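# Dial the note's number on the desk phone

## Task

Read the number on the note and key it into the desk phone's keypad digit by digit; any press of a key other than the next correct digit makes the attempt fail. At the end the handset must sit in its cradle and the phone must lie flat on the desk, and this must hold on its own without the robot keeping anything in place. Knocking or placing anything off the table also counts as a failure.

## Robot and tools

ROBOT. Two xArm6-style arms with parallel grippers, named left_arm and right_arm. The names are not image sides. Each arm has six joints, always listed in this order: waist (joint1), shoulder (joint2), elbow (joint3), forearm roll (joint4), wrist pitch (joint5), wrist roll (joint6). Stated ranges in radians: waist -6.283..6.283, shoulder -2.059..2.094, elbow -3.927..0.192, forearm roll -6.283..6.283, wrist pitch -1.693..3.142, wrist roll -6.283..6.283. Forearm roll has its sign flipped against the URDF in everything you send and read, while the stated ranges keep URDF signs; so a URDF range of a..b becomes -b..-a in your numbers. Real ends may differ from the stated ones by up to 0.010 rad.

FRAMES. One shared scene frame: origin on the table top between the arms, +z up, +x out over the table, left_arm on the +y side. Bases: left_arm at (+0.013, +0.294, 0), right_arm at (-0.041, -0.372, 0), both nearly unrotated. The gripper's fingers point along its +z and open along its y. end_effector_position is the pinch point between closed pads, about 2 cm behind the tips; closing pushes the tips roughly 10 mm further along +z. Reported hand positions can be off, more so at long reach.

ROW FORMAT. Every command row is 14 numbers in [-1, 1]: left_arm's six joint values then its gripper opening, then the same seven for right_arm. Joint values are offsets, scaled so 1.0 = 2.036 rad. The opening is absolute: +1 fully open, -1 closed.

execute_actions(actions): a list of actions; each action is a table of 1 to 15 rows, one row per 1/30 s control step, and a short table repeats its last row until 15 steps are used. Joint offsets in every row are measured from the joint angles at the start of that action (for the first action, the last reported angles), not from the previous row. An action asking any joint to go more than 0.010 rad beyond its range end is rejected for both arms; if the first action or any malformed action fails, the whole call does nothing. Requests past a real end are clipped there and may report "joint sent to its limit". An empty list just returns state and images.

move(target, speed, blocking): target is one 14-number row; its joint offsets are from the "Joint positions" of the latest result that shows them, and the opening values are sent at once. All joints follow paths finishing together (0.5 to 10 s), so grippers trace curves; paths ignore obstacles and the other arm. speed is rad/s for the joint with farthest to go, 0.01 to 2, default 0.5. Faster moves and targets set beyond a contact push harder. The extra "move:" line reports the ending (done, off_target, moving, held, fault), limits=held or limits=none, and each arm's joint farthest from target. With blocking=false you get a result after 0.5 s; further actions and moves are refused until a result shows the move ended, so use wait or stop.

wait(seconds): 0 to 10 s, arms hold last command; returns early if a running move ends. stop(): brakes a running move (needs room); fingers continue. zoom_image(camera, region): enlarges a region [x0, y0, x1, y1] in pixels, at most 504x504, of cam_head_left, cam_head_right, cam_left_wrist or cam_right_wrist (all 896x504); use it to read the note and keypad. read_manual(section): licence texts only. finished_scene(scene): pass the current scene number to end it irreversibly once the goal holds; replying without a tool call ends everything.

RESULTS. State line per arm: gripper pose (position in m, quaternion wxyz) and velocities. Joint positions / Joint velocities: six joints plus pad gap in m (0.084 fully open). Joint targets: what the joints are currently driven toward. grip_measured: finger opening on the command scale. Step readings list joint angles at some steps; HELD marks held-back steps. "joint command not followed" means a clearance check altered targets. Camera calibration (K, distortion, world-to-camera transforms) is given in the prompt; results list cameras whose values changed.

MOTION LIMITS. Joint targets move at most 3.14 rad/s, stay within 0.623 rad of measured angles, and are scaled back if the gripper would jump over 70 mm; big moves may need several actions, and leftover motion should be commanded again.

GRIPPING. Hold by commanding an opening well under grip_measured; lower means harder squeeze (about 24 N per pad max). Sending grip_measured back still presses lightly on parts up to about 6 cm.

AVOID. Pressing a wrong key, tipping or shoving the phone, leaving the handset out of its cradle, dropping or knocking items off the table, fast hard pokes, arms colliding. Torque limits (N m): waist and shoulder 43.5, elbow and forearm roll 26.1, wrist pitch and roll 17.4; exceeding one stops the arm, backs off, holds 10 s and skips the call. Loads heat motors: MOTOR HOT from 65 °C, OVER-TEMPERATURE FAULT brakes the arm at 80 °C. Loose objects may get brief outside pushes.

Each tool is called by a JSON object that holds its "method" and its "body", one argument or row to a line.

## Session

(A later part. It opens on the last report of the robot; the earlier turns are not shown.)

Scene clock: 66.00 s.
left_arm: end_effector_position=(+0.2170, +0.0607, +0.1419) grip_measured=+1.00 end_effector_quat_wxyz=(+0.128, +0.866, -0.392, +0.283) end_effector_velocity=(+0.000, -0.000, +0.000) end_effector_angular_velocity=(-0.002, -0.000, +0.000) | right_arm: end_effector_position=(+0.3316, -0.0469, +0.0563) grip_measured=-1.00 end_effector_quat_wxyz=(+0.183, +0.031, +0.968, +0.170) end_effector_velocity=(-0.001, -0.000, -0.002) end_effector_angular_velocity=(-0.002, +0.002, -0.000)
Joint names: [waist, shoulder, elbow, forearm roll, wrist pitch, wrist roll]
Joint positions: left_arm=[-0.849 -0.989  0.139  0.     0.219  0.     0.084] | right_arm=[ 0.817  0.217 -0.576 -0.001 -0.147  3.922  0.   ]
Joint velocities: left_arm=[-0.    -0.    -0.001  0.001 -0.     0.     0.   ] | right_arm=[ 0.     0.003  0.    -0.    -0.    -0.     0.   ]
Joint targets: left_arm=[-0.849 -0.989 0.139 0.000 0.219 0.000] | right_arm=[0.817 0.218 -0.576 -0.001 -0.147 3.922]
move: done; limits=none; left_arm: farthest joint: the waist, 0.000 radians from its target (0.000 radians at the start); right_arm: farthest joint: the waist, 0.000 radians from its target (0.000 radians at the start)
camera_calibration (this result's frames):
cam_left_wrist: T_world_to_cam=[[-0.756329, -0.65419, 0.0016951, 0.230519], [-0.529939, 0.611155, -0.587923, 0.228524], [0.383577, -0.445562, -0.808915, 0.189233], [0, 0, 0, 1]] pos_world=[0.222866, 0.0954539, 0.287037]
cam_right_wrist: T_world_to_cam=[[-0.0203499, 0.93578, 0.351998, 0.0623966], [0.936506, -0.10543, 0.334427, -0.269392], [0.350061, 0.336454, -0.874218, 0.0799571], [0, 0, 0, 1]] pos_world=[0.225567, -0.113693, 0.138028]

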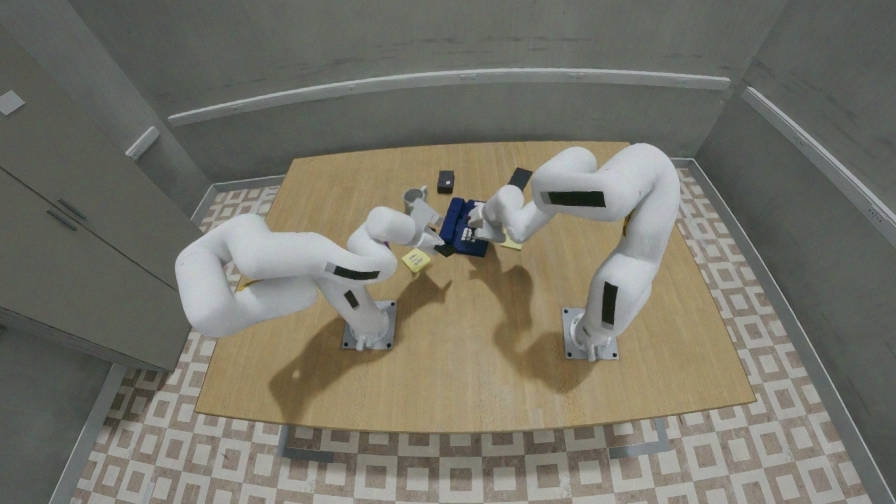

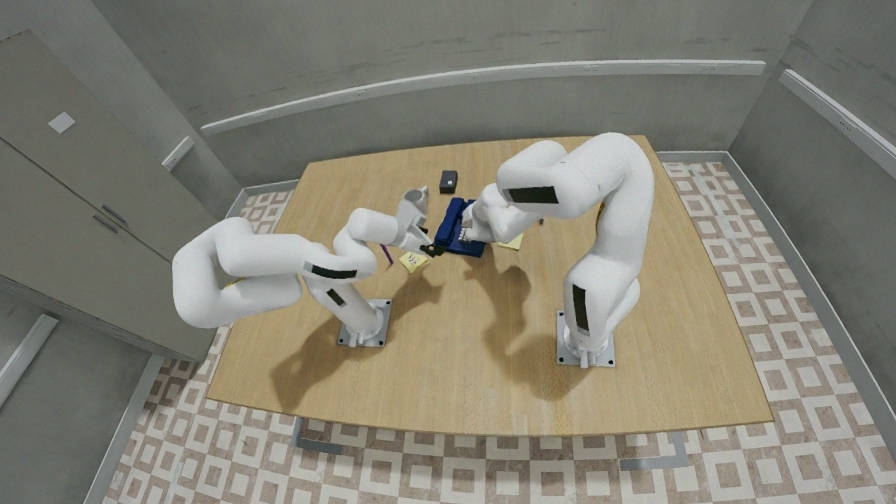

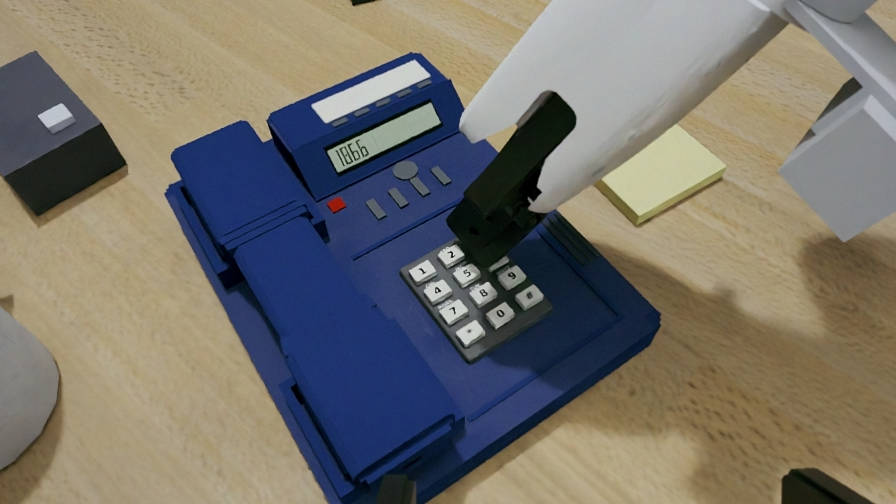

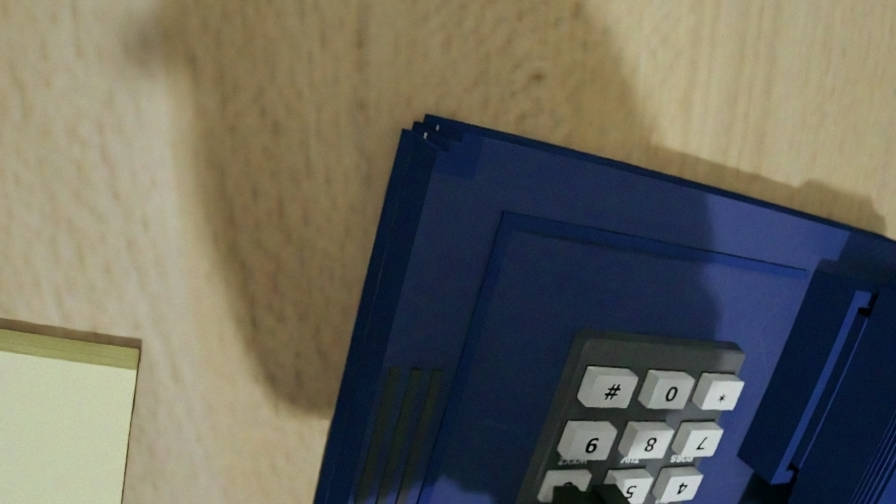

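To 2: dr≈.022, dang≈-.003.

{"method": "move", "body": {
  "target": [0,0,0,0,0,0,1,0,-0.0143,0,0,0.0143,0,-1],
  "speed": 0.06
}}

{"method": "move", "body": {
  "target": [0,0,0,0,0,0,1,-0.0015,0.0258,-0.0398,0,0.0141,0,-1],
  "speed": 0.15
}}

Scene clock: 69.43 s.
left_arm: end_effector_position=(+0.2170, +0.0607, +0.1419) grip_measured=+1.00 end_effector_quat_wxyz=(+0.128, +0.866, -0.392, +0.283) end_effector_velocity=(+0.000, +0.000, -0.000) end_effector_angular_velocity=(+0.001, +0.000, +0.001) | right_arm: end_effector_position=(+0.3320, -0.0465, +0.0651) grip_measured=-1.00 end_effector_quat_wxyz=(+0.183, +0.031, +0.968, +0.170) end_effector_velocity=(+0.000, +0.000, +0.000) end_effector_angular_velocity=(-0.000, -0.000, +0.000)
Joint names: [waist, shoulder, elbow, forearm roll, wrist pitch, wrist roll]
Joint positions: left_arm=[-0.849 -0.989  0.139  0.     0.219  0.     0.084] | right_arm=[ 0.817  0.189 -0.576 -0.001 -0.118  3.922  0.   ]
Joint velocities: left_arm=[ 0.001 -0.     0.     0.     0.     0.001  0.   ] | right_arm=[-0.    -0.001 -0.    -0.     0.001 -0.     0.   ]
Joint targets: left_arm=[-0.849 -0.989 0.139 0.000 0.219 0.000] | right_arm=[0.817 0.188 -0.576 -0.001 -0.117 3.922]
move: done; limits=none; left_arm: farthest joint: the waist, 0.000 radians from its target (0.000 radians at the start); right_arm: farthest joint: the shoulder, 0.001 radians from its target (0.030 radians at the start)
camera_calibration (this result's frames):
cam_left_wrist: T_world_to_cam=[[-0.756328, -0.65419, 0.00169521, 0.230519], [-0.529939, 0.611155, -0.587923, 0.228524], [0.383578, -0.445562, -0.808915, 0.189233], [0, 0, 0, 1]] pos_world=[0.222866, 0.0954539, 0.287037]
cam_right_wrist: T_world_to_cam=[[-0.020295, 0.935825, 0.35188, 0.0589397], [0.936564, -0.105381, 0.334278, -0.272709], [0.349908, 0.336343, -0.874322, 0.0873917], [0, 0, 0, 1]] pos_world=[0.226027, -0.113289, 0.146829]

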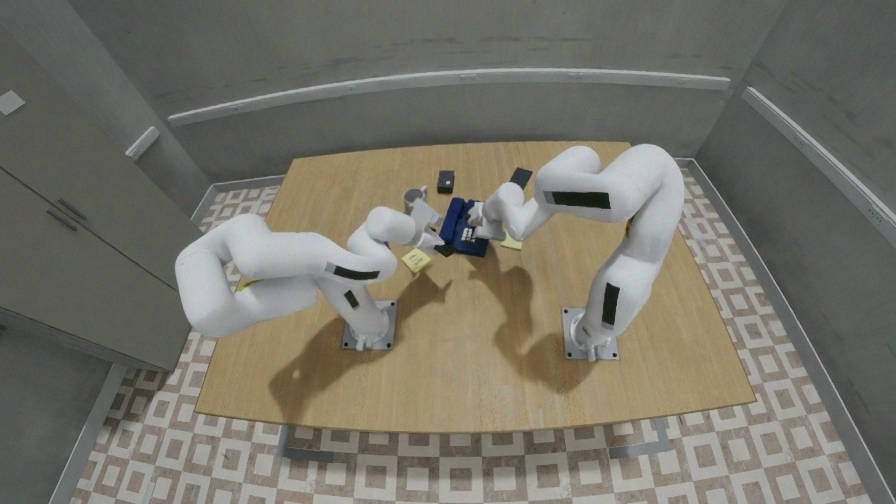

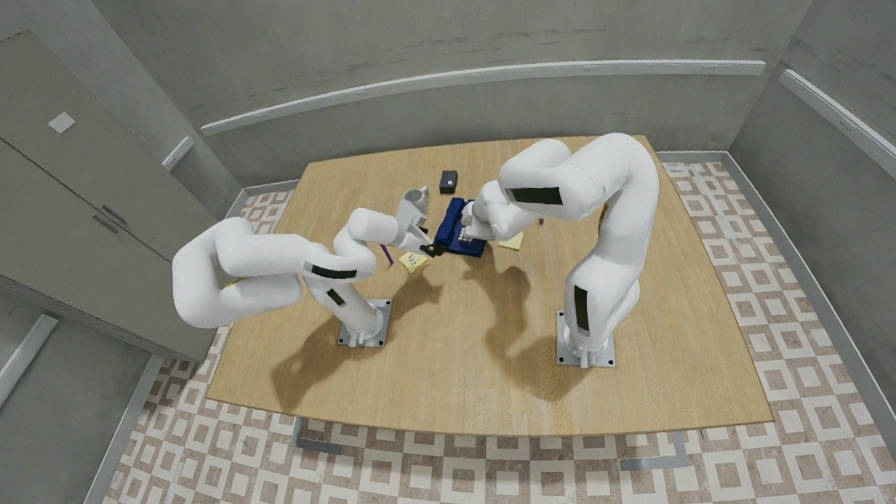

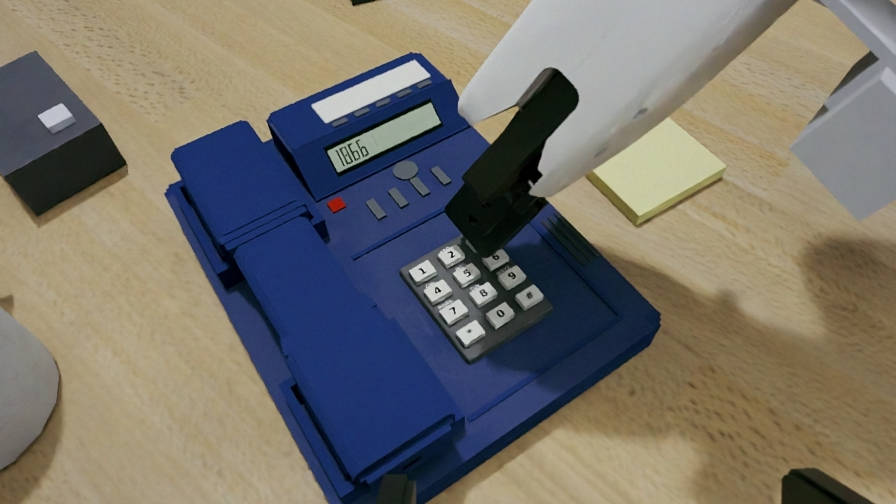

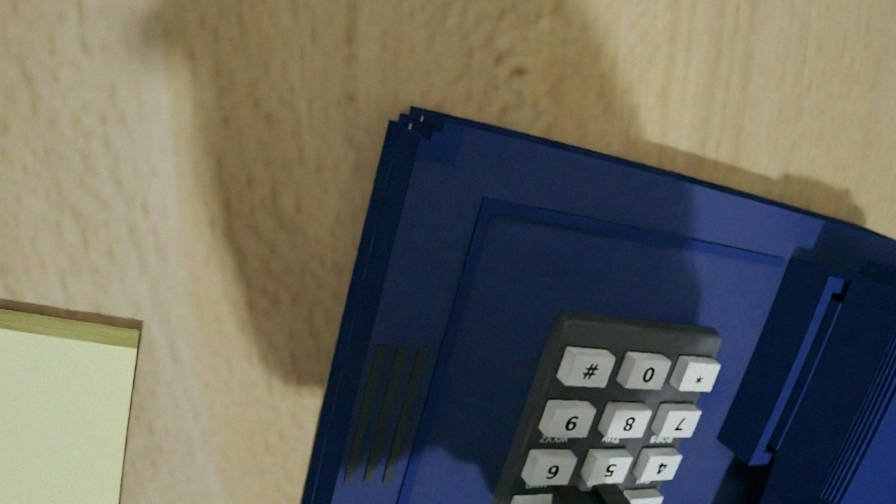

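Scene clock: 70.43 s.
left_arm: end_effector_position=(+0.2170, +0.0607, +0.1419) grip_measured=+1.00 end_effector_quat_wxyz=(+0.128, +0.866, -0.392, +0.283) end_effector_velocity=(+0.000, +0.000, +0.000) end_effector_angular_velocity=(+0.000, -0.000, -0.000) | right_arm: end_effector_position=(+0.3496, -0.0333, +0.0650) grip_measured=-1.00 end_effector_quat_wxyz=(+0.183, +0.032, +0.968, +0.170) end_effector_velocity=(+0.001, +0.001, +0.001) end_effector_angular_velocity=(+0.001, -0.002, -0.000)
Joint names: [waist, shoulder, elbow, forearm roll, wrist pitch, wrist roll]
Joint positions: left_arm=[-0.849 -0.989  0.139  0.     0.219  0.     0.084] | right_arm=[ 0.813  0.241 -0.656 -0.001 -0.089  3.922  0.   ]
Joint velocities: left_arm=[ 0.  0. -0. -0. -0.  0.  0.] | right_arm=[-0.    -0.001 -0.003  0.     0.002 -0.     0.   ]
Joint targets: left_arm=[-0.849 -0.989 0.139 0.000 0.219 0.000] | right_arm=[0.813 0.241 -0.657 -0.001 -0.089 3.922]
move: done; limits=none; left_arm: farthest joint: the waist, 0.000 radians from its target (0.000 radians at the start); right_arm: farthest joint: the shoulder, 0.001 radians from its target (0.053 radians at the start)
camera_calibration (this result's frames):
cam_left_wrist: T_world_to_cam=[[-0.756328, -0.65419, 0.00169523, 0.230519], [-0.529939, 0.611155, -0.587924, 0.228524], [0.383578, -0.445562, -0.808915, 0.189233], [0, 0, 0, 1]] pos_world=[0.222866, 0.0954539, 0.287037]
cam_right_wrist: T_world_to_cam=[[-0.0173819, 0.935942, 0.351724, 0.0459272], [0.936315, -0.108161, 0.334089, -0.287711], [0.350731, 0.335132, -0.874457, 0.0763348], [0, 0, 0, 1]] pos_world=[0.243414, -0.0996865, 0.146719]

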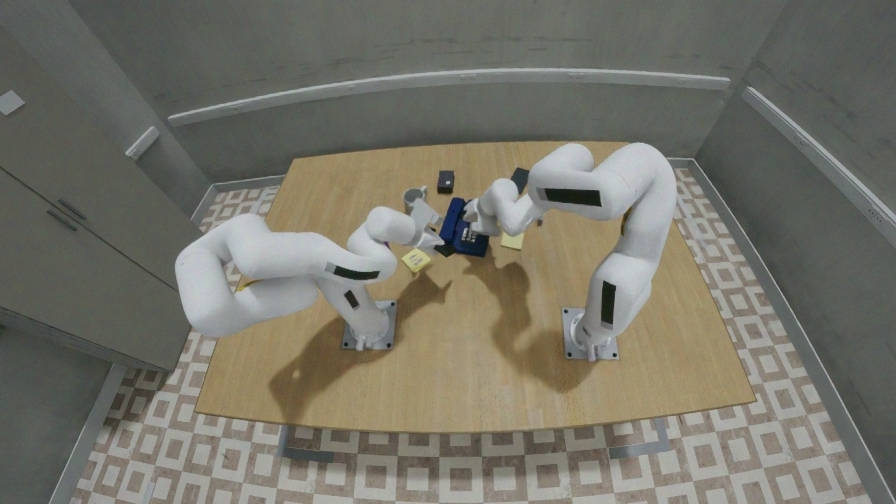

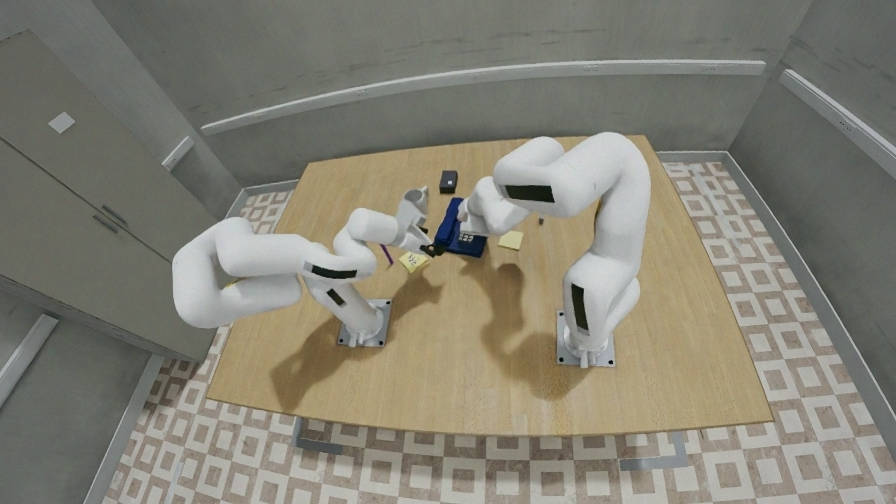

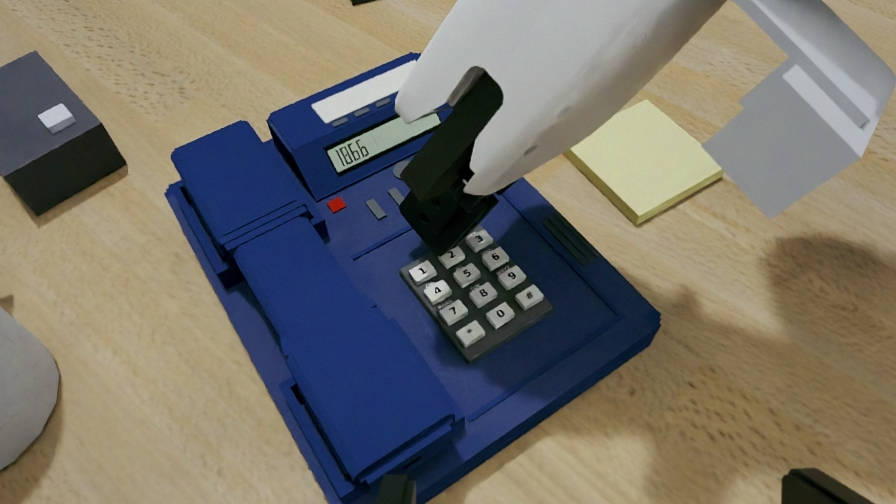

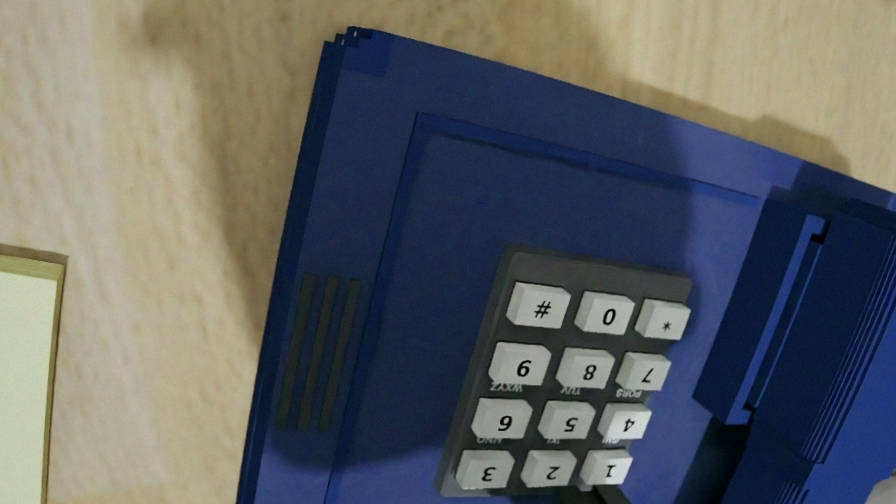

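{"method": "move", "body": {
  "target": [0,0,0,0,0,0,1,0,0.0131,0,0,-0.0131,0,-1],
  "speed": 0.03
}}

{"method": "move", "body": {
  "target": [0,0,0,0,0,0,1,0,-0.013,0,0,0.013,0,-1],
  "speed": 0.06
}}

{"method": "move", "body": {
  "target": [0,0,0,0,0,0,1,-0.0097,-0.0169,0.0261,0,-0.0092,0,-1],
  "speed": 0.12
}}

Scene clock: 76.13 s.
left_arm: end_effector_position=(+0.2170, +0.0607, +0.1419) grip_measured=+1.00 end_effector_quat_wxyz=(+0.128, +0.866, -0.392, +0.283) end_effector_velocity=(+0.000, -0.000, +0.001) end_effector_angular_velocity=(-0.001, -0.001, -0.000) | right_arm: end_effector_position=(+0.3493, -0.0336, +0.0565) grip_measured=-1.00 end_effector_quat_wxyz=(+0.183, +0.032, +0.968, +0.170) end_effector_velocity=(-0.000, -0.000, -0.001) end_effector_angular_velocity=(-0.001, +0.001, +0.000)
Joint names: [waist, shoulder, elbow, forearm roll, wrist pitch, wrist roll]
Joint positions: left_arm=[-0.849 -0.989  0.139  0.     0.219  0.     0.084] | right_arm=[ 0.813  0.267 -0.657 -0.001 -0.116  3.922  0.   ]
Joint velocities: left_arm=[-0.    -0.    -0.002  0.     0.     0.     0.   ] | right_arm=[-0.     0.003  0.001  0.001 -0.002  0.     0.   ]
Joint targets: left_arm=[-0.849 -0.989 0.139 0.000 0.219 0.000] | right_arm=[0.813 0.268 -0.656 -0.001 -0.116 3.922]
move: done; limits=none; left_arm: farthest joint: the waist, 0.000 radians from its target (0.000 radians at the start); right_arm: farthest joint: the elbow, 0.001 radians from its target (0.001 radians at the start)
camera_calibration (this result's frames):
cam_left_wrist: T_world_to_cam=[[-0.756329, -0.65419, 0.00169512, 0.230519], [-0.529939, 0.611155, -0.587924, 0.228524], [0.383578, -0.445562, -0.808915, 0.189233], [0, 0, 0, 1]] pos_world=[0.222866, 0.0954538, 0.287037]
cam_right_wrist: T_world_to_cam=[[-0.0175377, 0.935798, 0.3521, 0.0491784], [0.936148, -0.108316, 0.334506, -0.284605], [0.351168, 0.335485, -0.874146, 0.0689832], [0, 0, 0, 1]] pos_world=[0.24307, -0.0999911, 0.138188]

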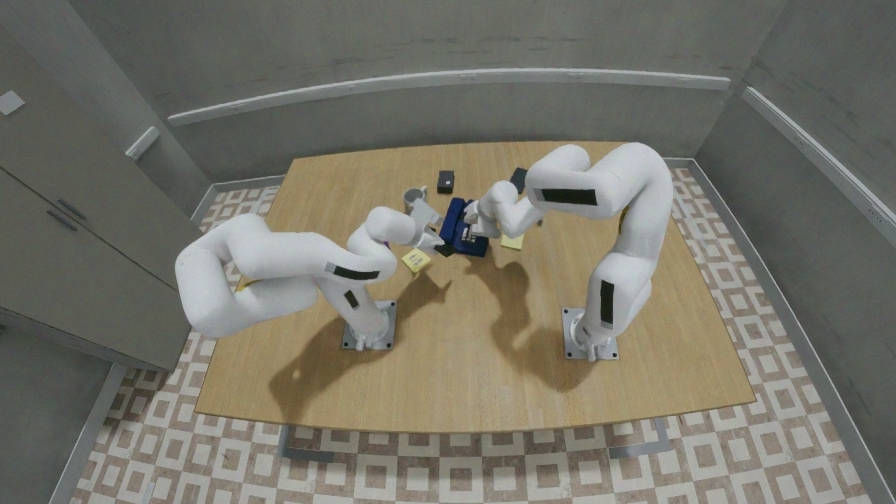

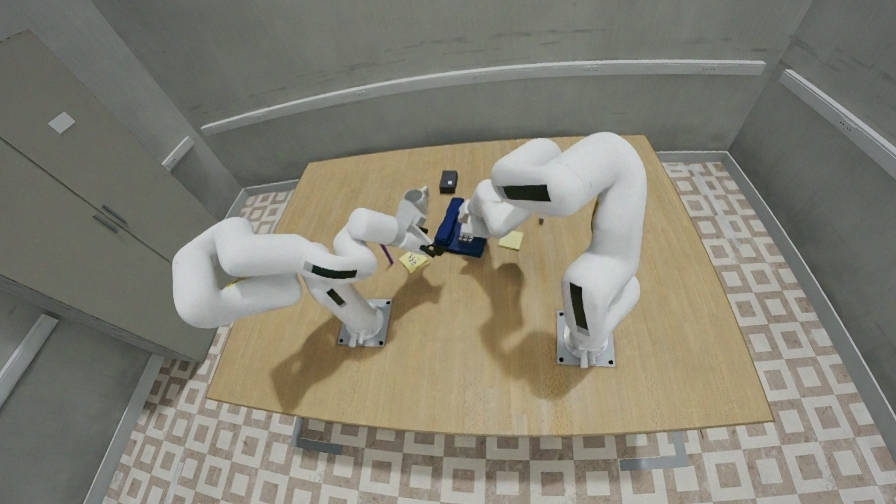

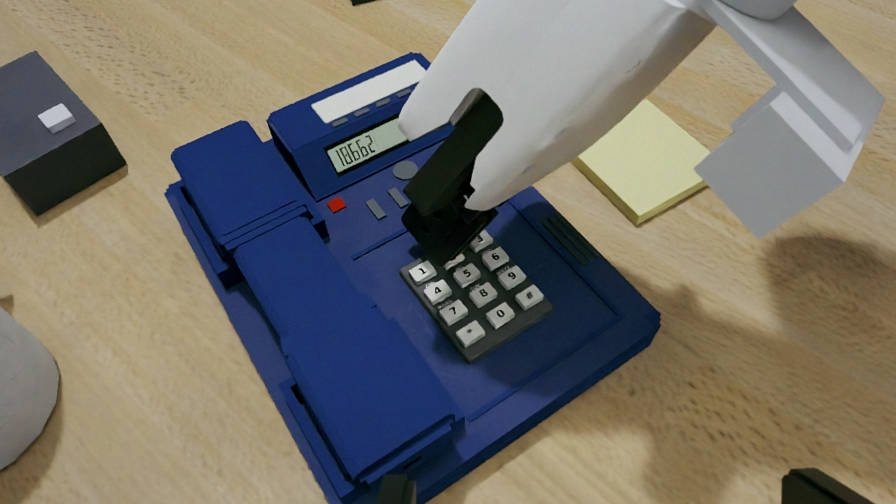

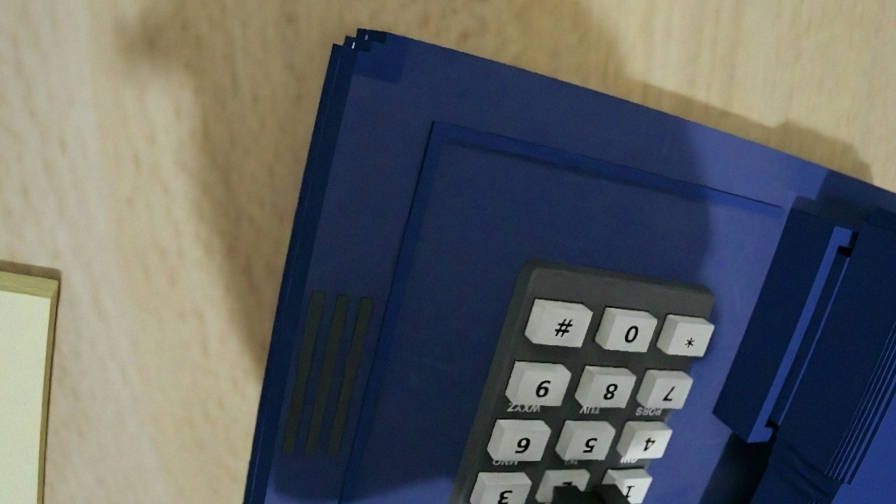

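Scene clock: 76.97 s.
left_arm: end_effector_position=(+0.2170, +0.0607, +0.1419) grip_measured=+1.00 end_effector_quat_wxyz=(+0.128, +0.866, -0.392, +0.283) end_effector_velocity=(+0.000, -0.000, +0.001) end_effector_angular_velocity=(-0.001, -0.001, +0.001) | right_arm: end_effector_position=(+0.3497, -0.0332, +0.0651) grip_measured=-1.00 end_effector_quat_wxyz=(+0.183, +0.032, +0.968, +0.170) end_effector_velocity=(+0.001, +0.001, +0.002) end_effector_angular_velocity=(+0.002, -0.003, +0.000)
Joint names: [waist, shoulder, elbow, forearm roll, wrist pitch, wrist roll]
Joint positions: left_arm=[-0.849 -0.989  0.139  0.     0.219  0.     0.084] | right_arm=[ 0.813  0.241 -0.657 -0.001 -0.089  3.922  0.   ]
Joint velocities: left_arm=[ 0.001 -0.    -0.001  0.    -0.    -0.    -0.   ] | right_arm=[ 0.    -0.004 -0.001 -0.     0.001  0.     0.   ]
Joint targets: left_arm=[-0.849 -0.989 0.139 0.000 0.219 0.000] | right_arm=[0.813 0.241 -0.657 -0.001 -0.089 3.922]
move: done; limits=none; left_arm: farthest joint: the waist, 0.000 radians from its target (0.000 radians at the start); right_arm: farthest joint: the shoulder, 0.001 radians from its target (0.027 radians at the start)
camera_calibration (this result's frames):
cam_left_wrist: T_world_to_cam=[[-0.756328, -0.65419, 0.00169519, 0.230519], [-0.529939, 0.611155, -0.587924, 0.228524], [0.383578, -0.445562, -0.808915, 0.189233], [0, 0, 0, 1]] pos_world=[0.222866, 0.0954539, 0.287037]
cam_right_wrist: T_world_to_cam=[[-0.0174852, 0.935842, 0.351986, 0.0458357], [0.936204, -0.108268, 0.334364, -0.28781], [0.351021, 0.335378, -0.874246, 0.0762473], [0, 0, 0, 1]] pos_world=[0.243486, -0.0996273, 0.146759]

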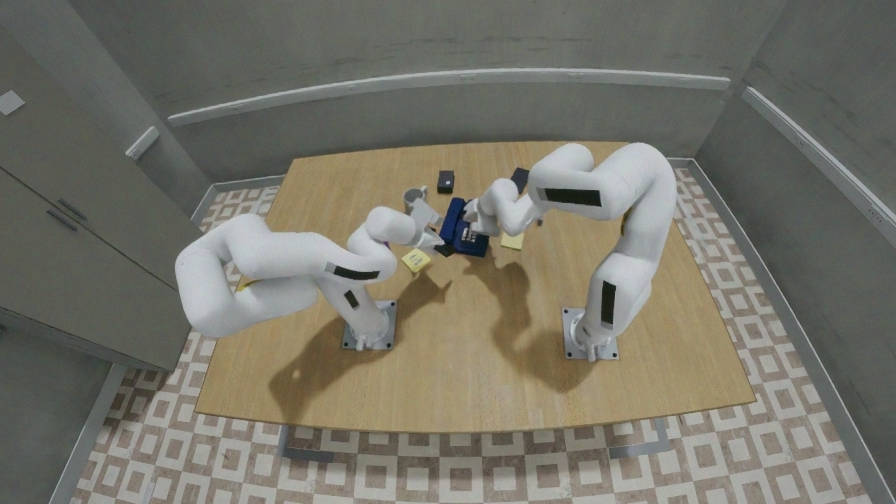

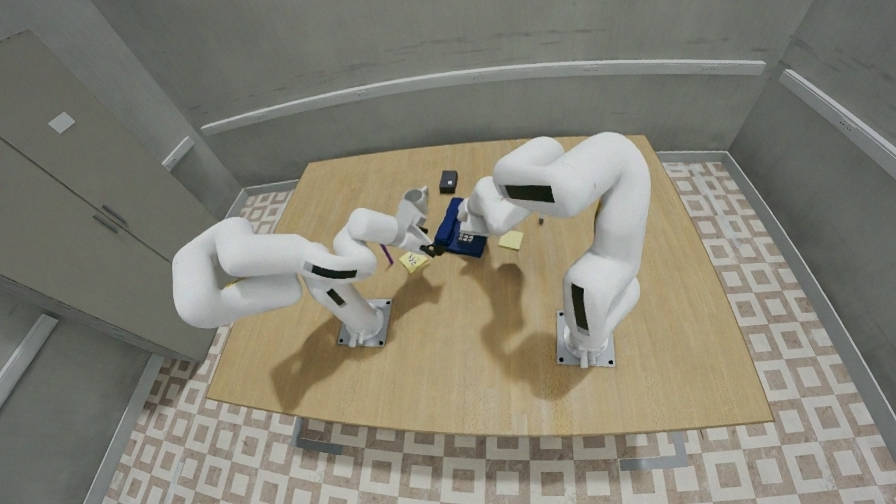

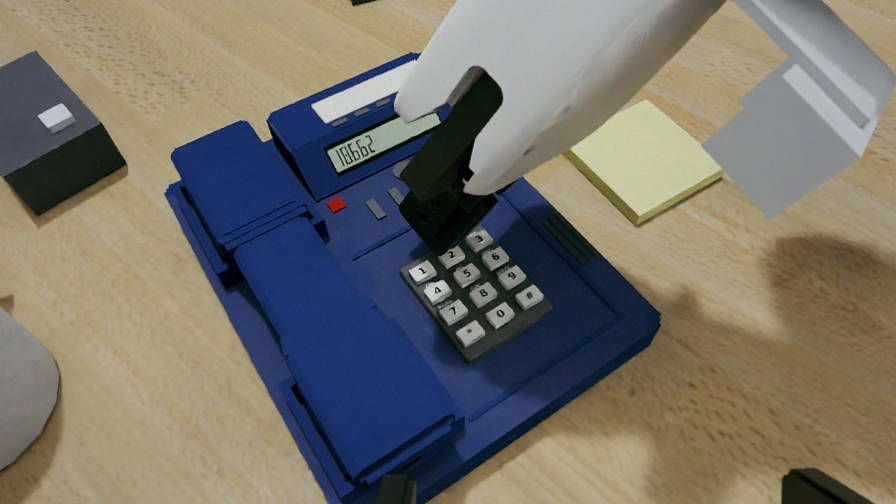

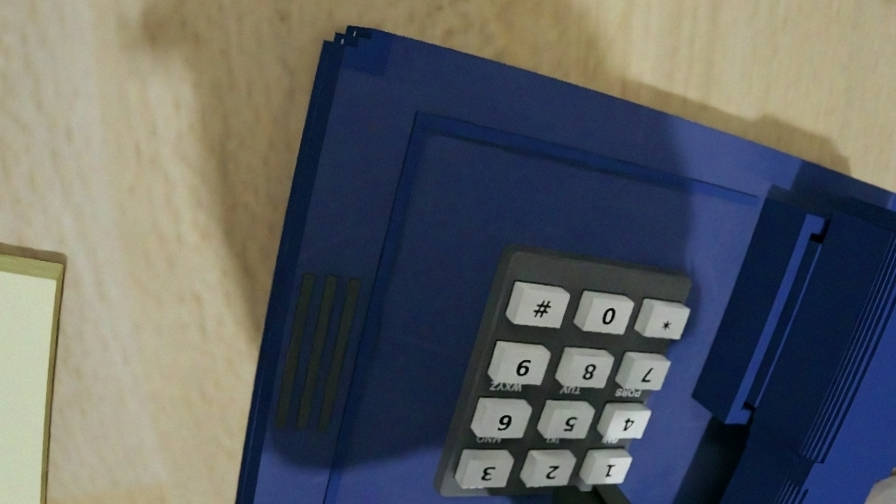

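Scene clock: 77.87 s.
left_arm: end_effector_position=(+0.2170, +0.0607, +0.1419) grip_measured=+1.00 end_effector_quat_wxyz=(+0.128, +0.866, -0.392, +0.283) end_effector_velocity=(-0.000, +0.000, -0.001) end_effector_angular_velocity=(+0.000, +0.001, -0.000) | right_arm: end_effector_position=(+0.3453, -0.0501, +0.0652) grip_measured=-1.00 end_effector_quat_wxyz=(+0.185, +0.042, +0.967, +0.168) end_effector_velocity=(-0.000, -0.001, -0.000) end_effector_angular_velocity=(+0.001, -0.000, -0.001)
Joint names: [waist, shoulder, elbow, forearm roll, wrist pitch, wrist roll]
Joint positions: left_arm=[-0.849 -0.989  0.139  0.     0.219  0.     0.084] | right_arm=[ 0.794  0.207 -0.604 -0.001 -0.108  3.922  0.   ]
Joint velocities: left_arm=[-0.     0.     0.001  0.    -0.001 -0.     0.   ] | right_arm=[-0.001 -0.001  0.003 -0.001 -0.002  0.     0.   ]
Joint targets: left_arm=[-0.849 -0.989 0.139 0.000 0.219 0.000] | right_arm=[0.794 0.207 -0.603 -0.001 -0.108 3.922]
move: done; limits=none; left_arm: farthest joint: the waist, 0.000 radians from its target (0.000 radians at the start); right_arm: farthest joint: the waist, 0.001 radians from its target (0.020 radians at the start)
camera_calibration (this result's frames):
cam_left_wrist: T_world_to_cam=[[-0.756328, -0.65419, 0.00169521, 0.230519], [-0.529939, 0.611155, -0.587924, 0.228524], [0.383578, -0.445562, -0.808915, 0.189233], [0, 0, 0, 1]] pos_world=[0.222866, 0.0954539, 0.287037]
cam_right_wrist: T_world_to_cam=[[0.000858252, 0.935994, 0.352015, 0.0552301], [0.933881, -0.126625, 0.334414, -0.28564], [0.357583, 0.328453, -0.874216, 0.0809751], [0, 0, 0, 1]] pos_world=[0.237751, -0.114461, 0.14687]

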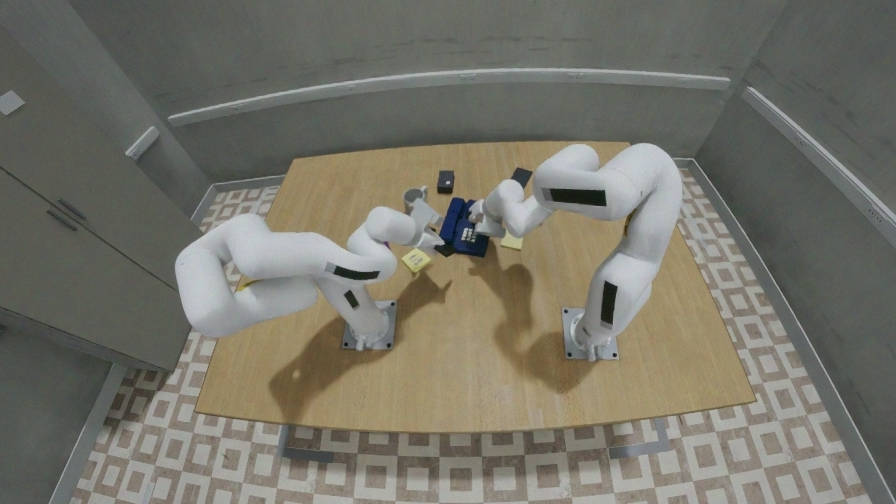

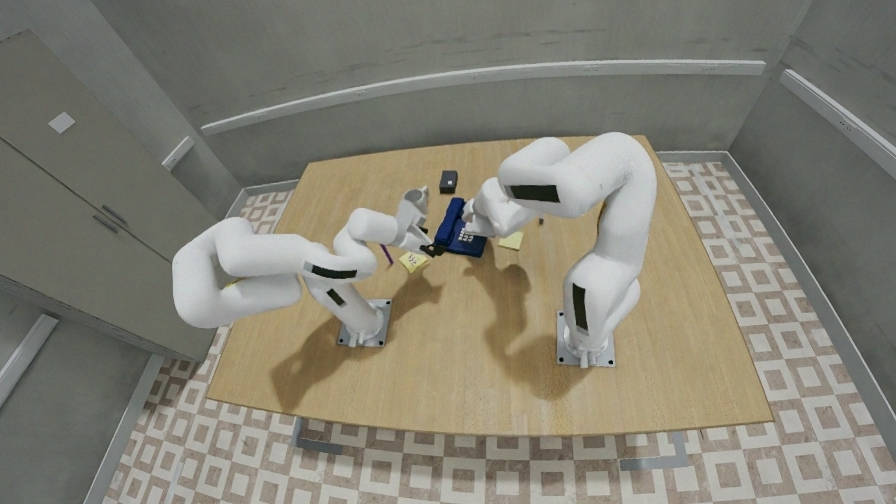

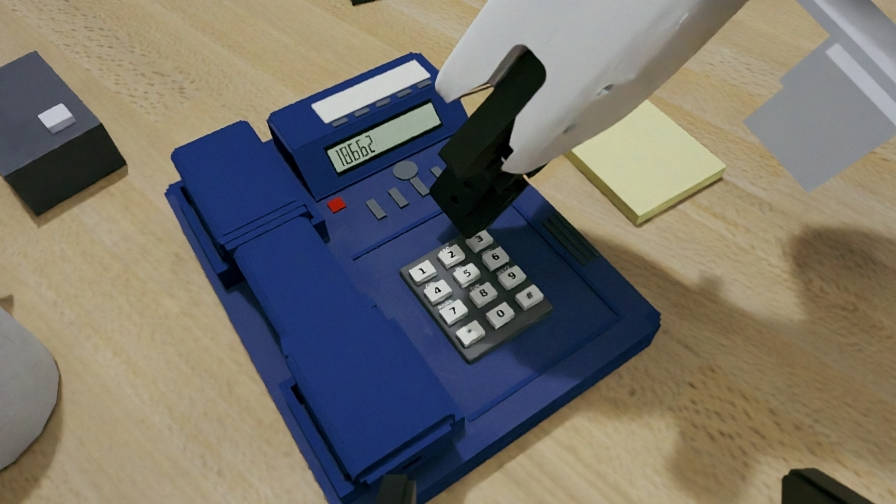

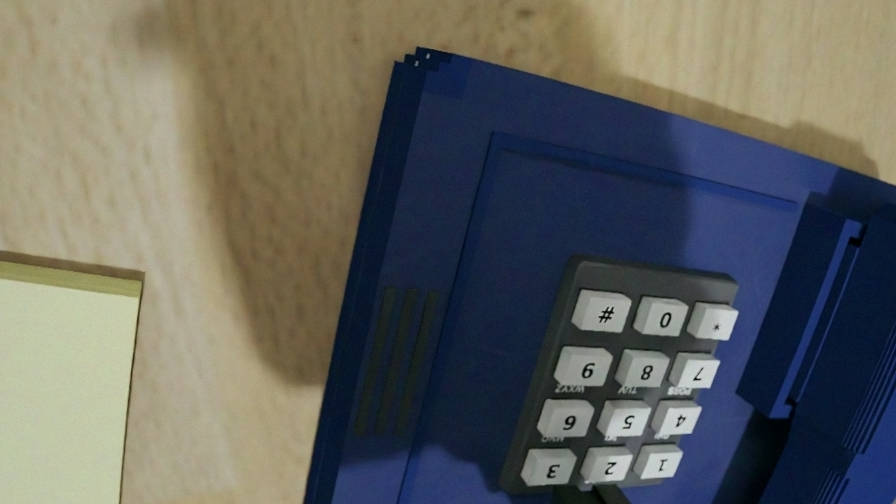

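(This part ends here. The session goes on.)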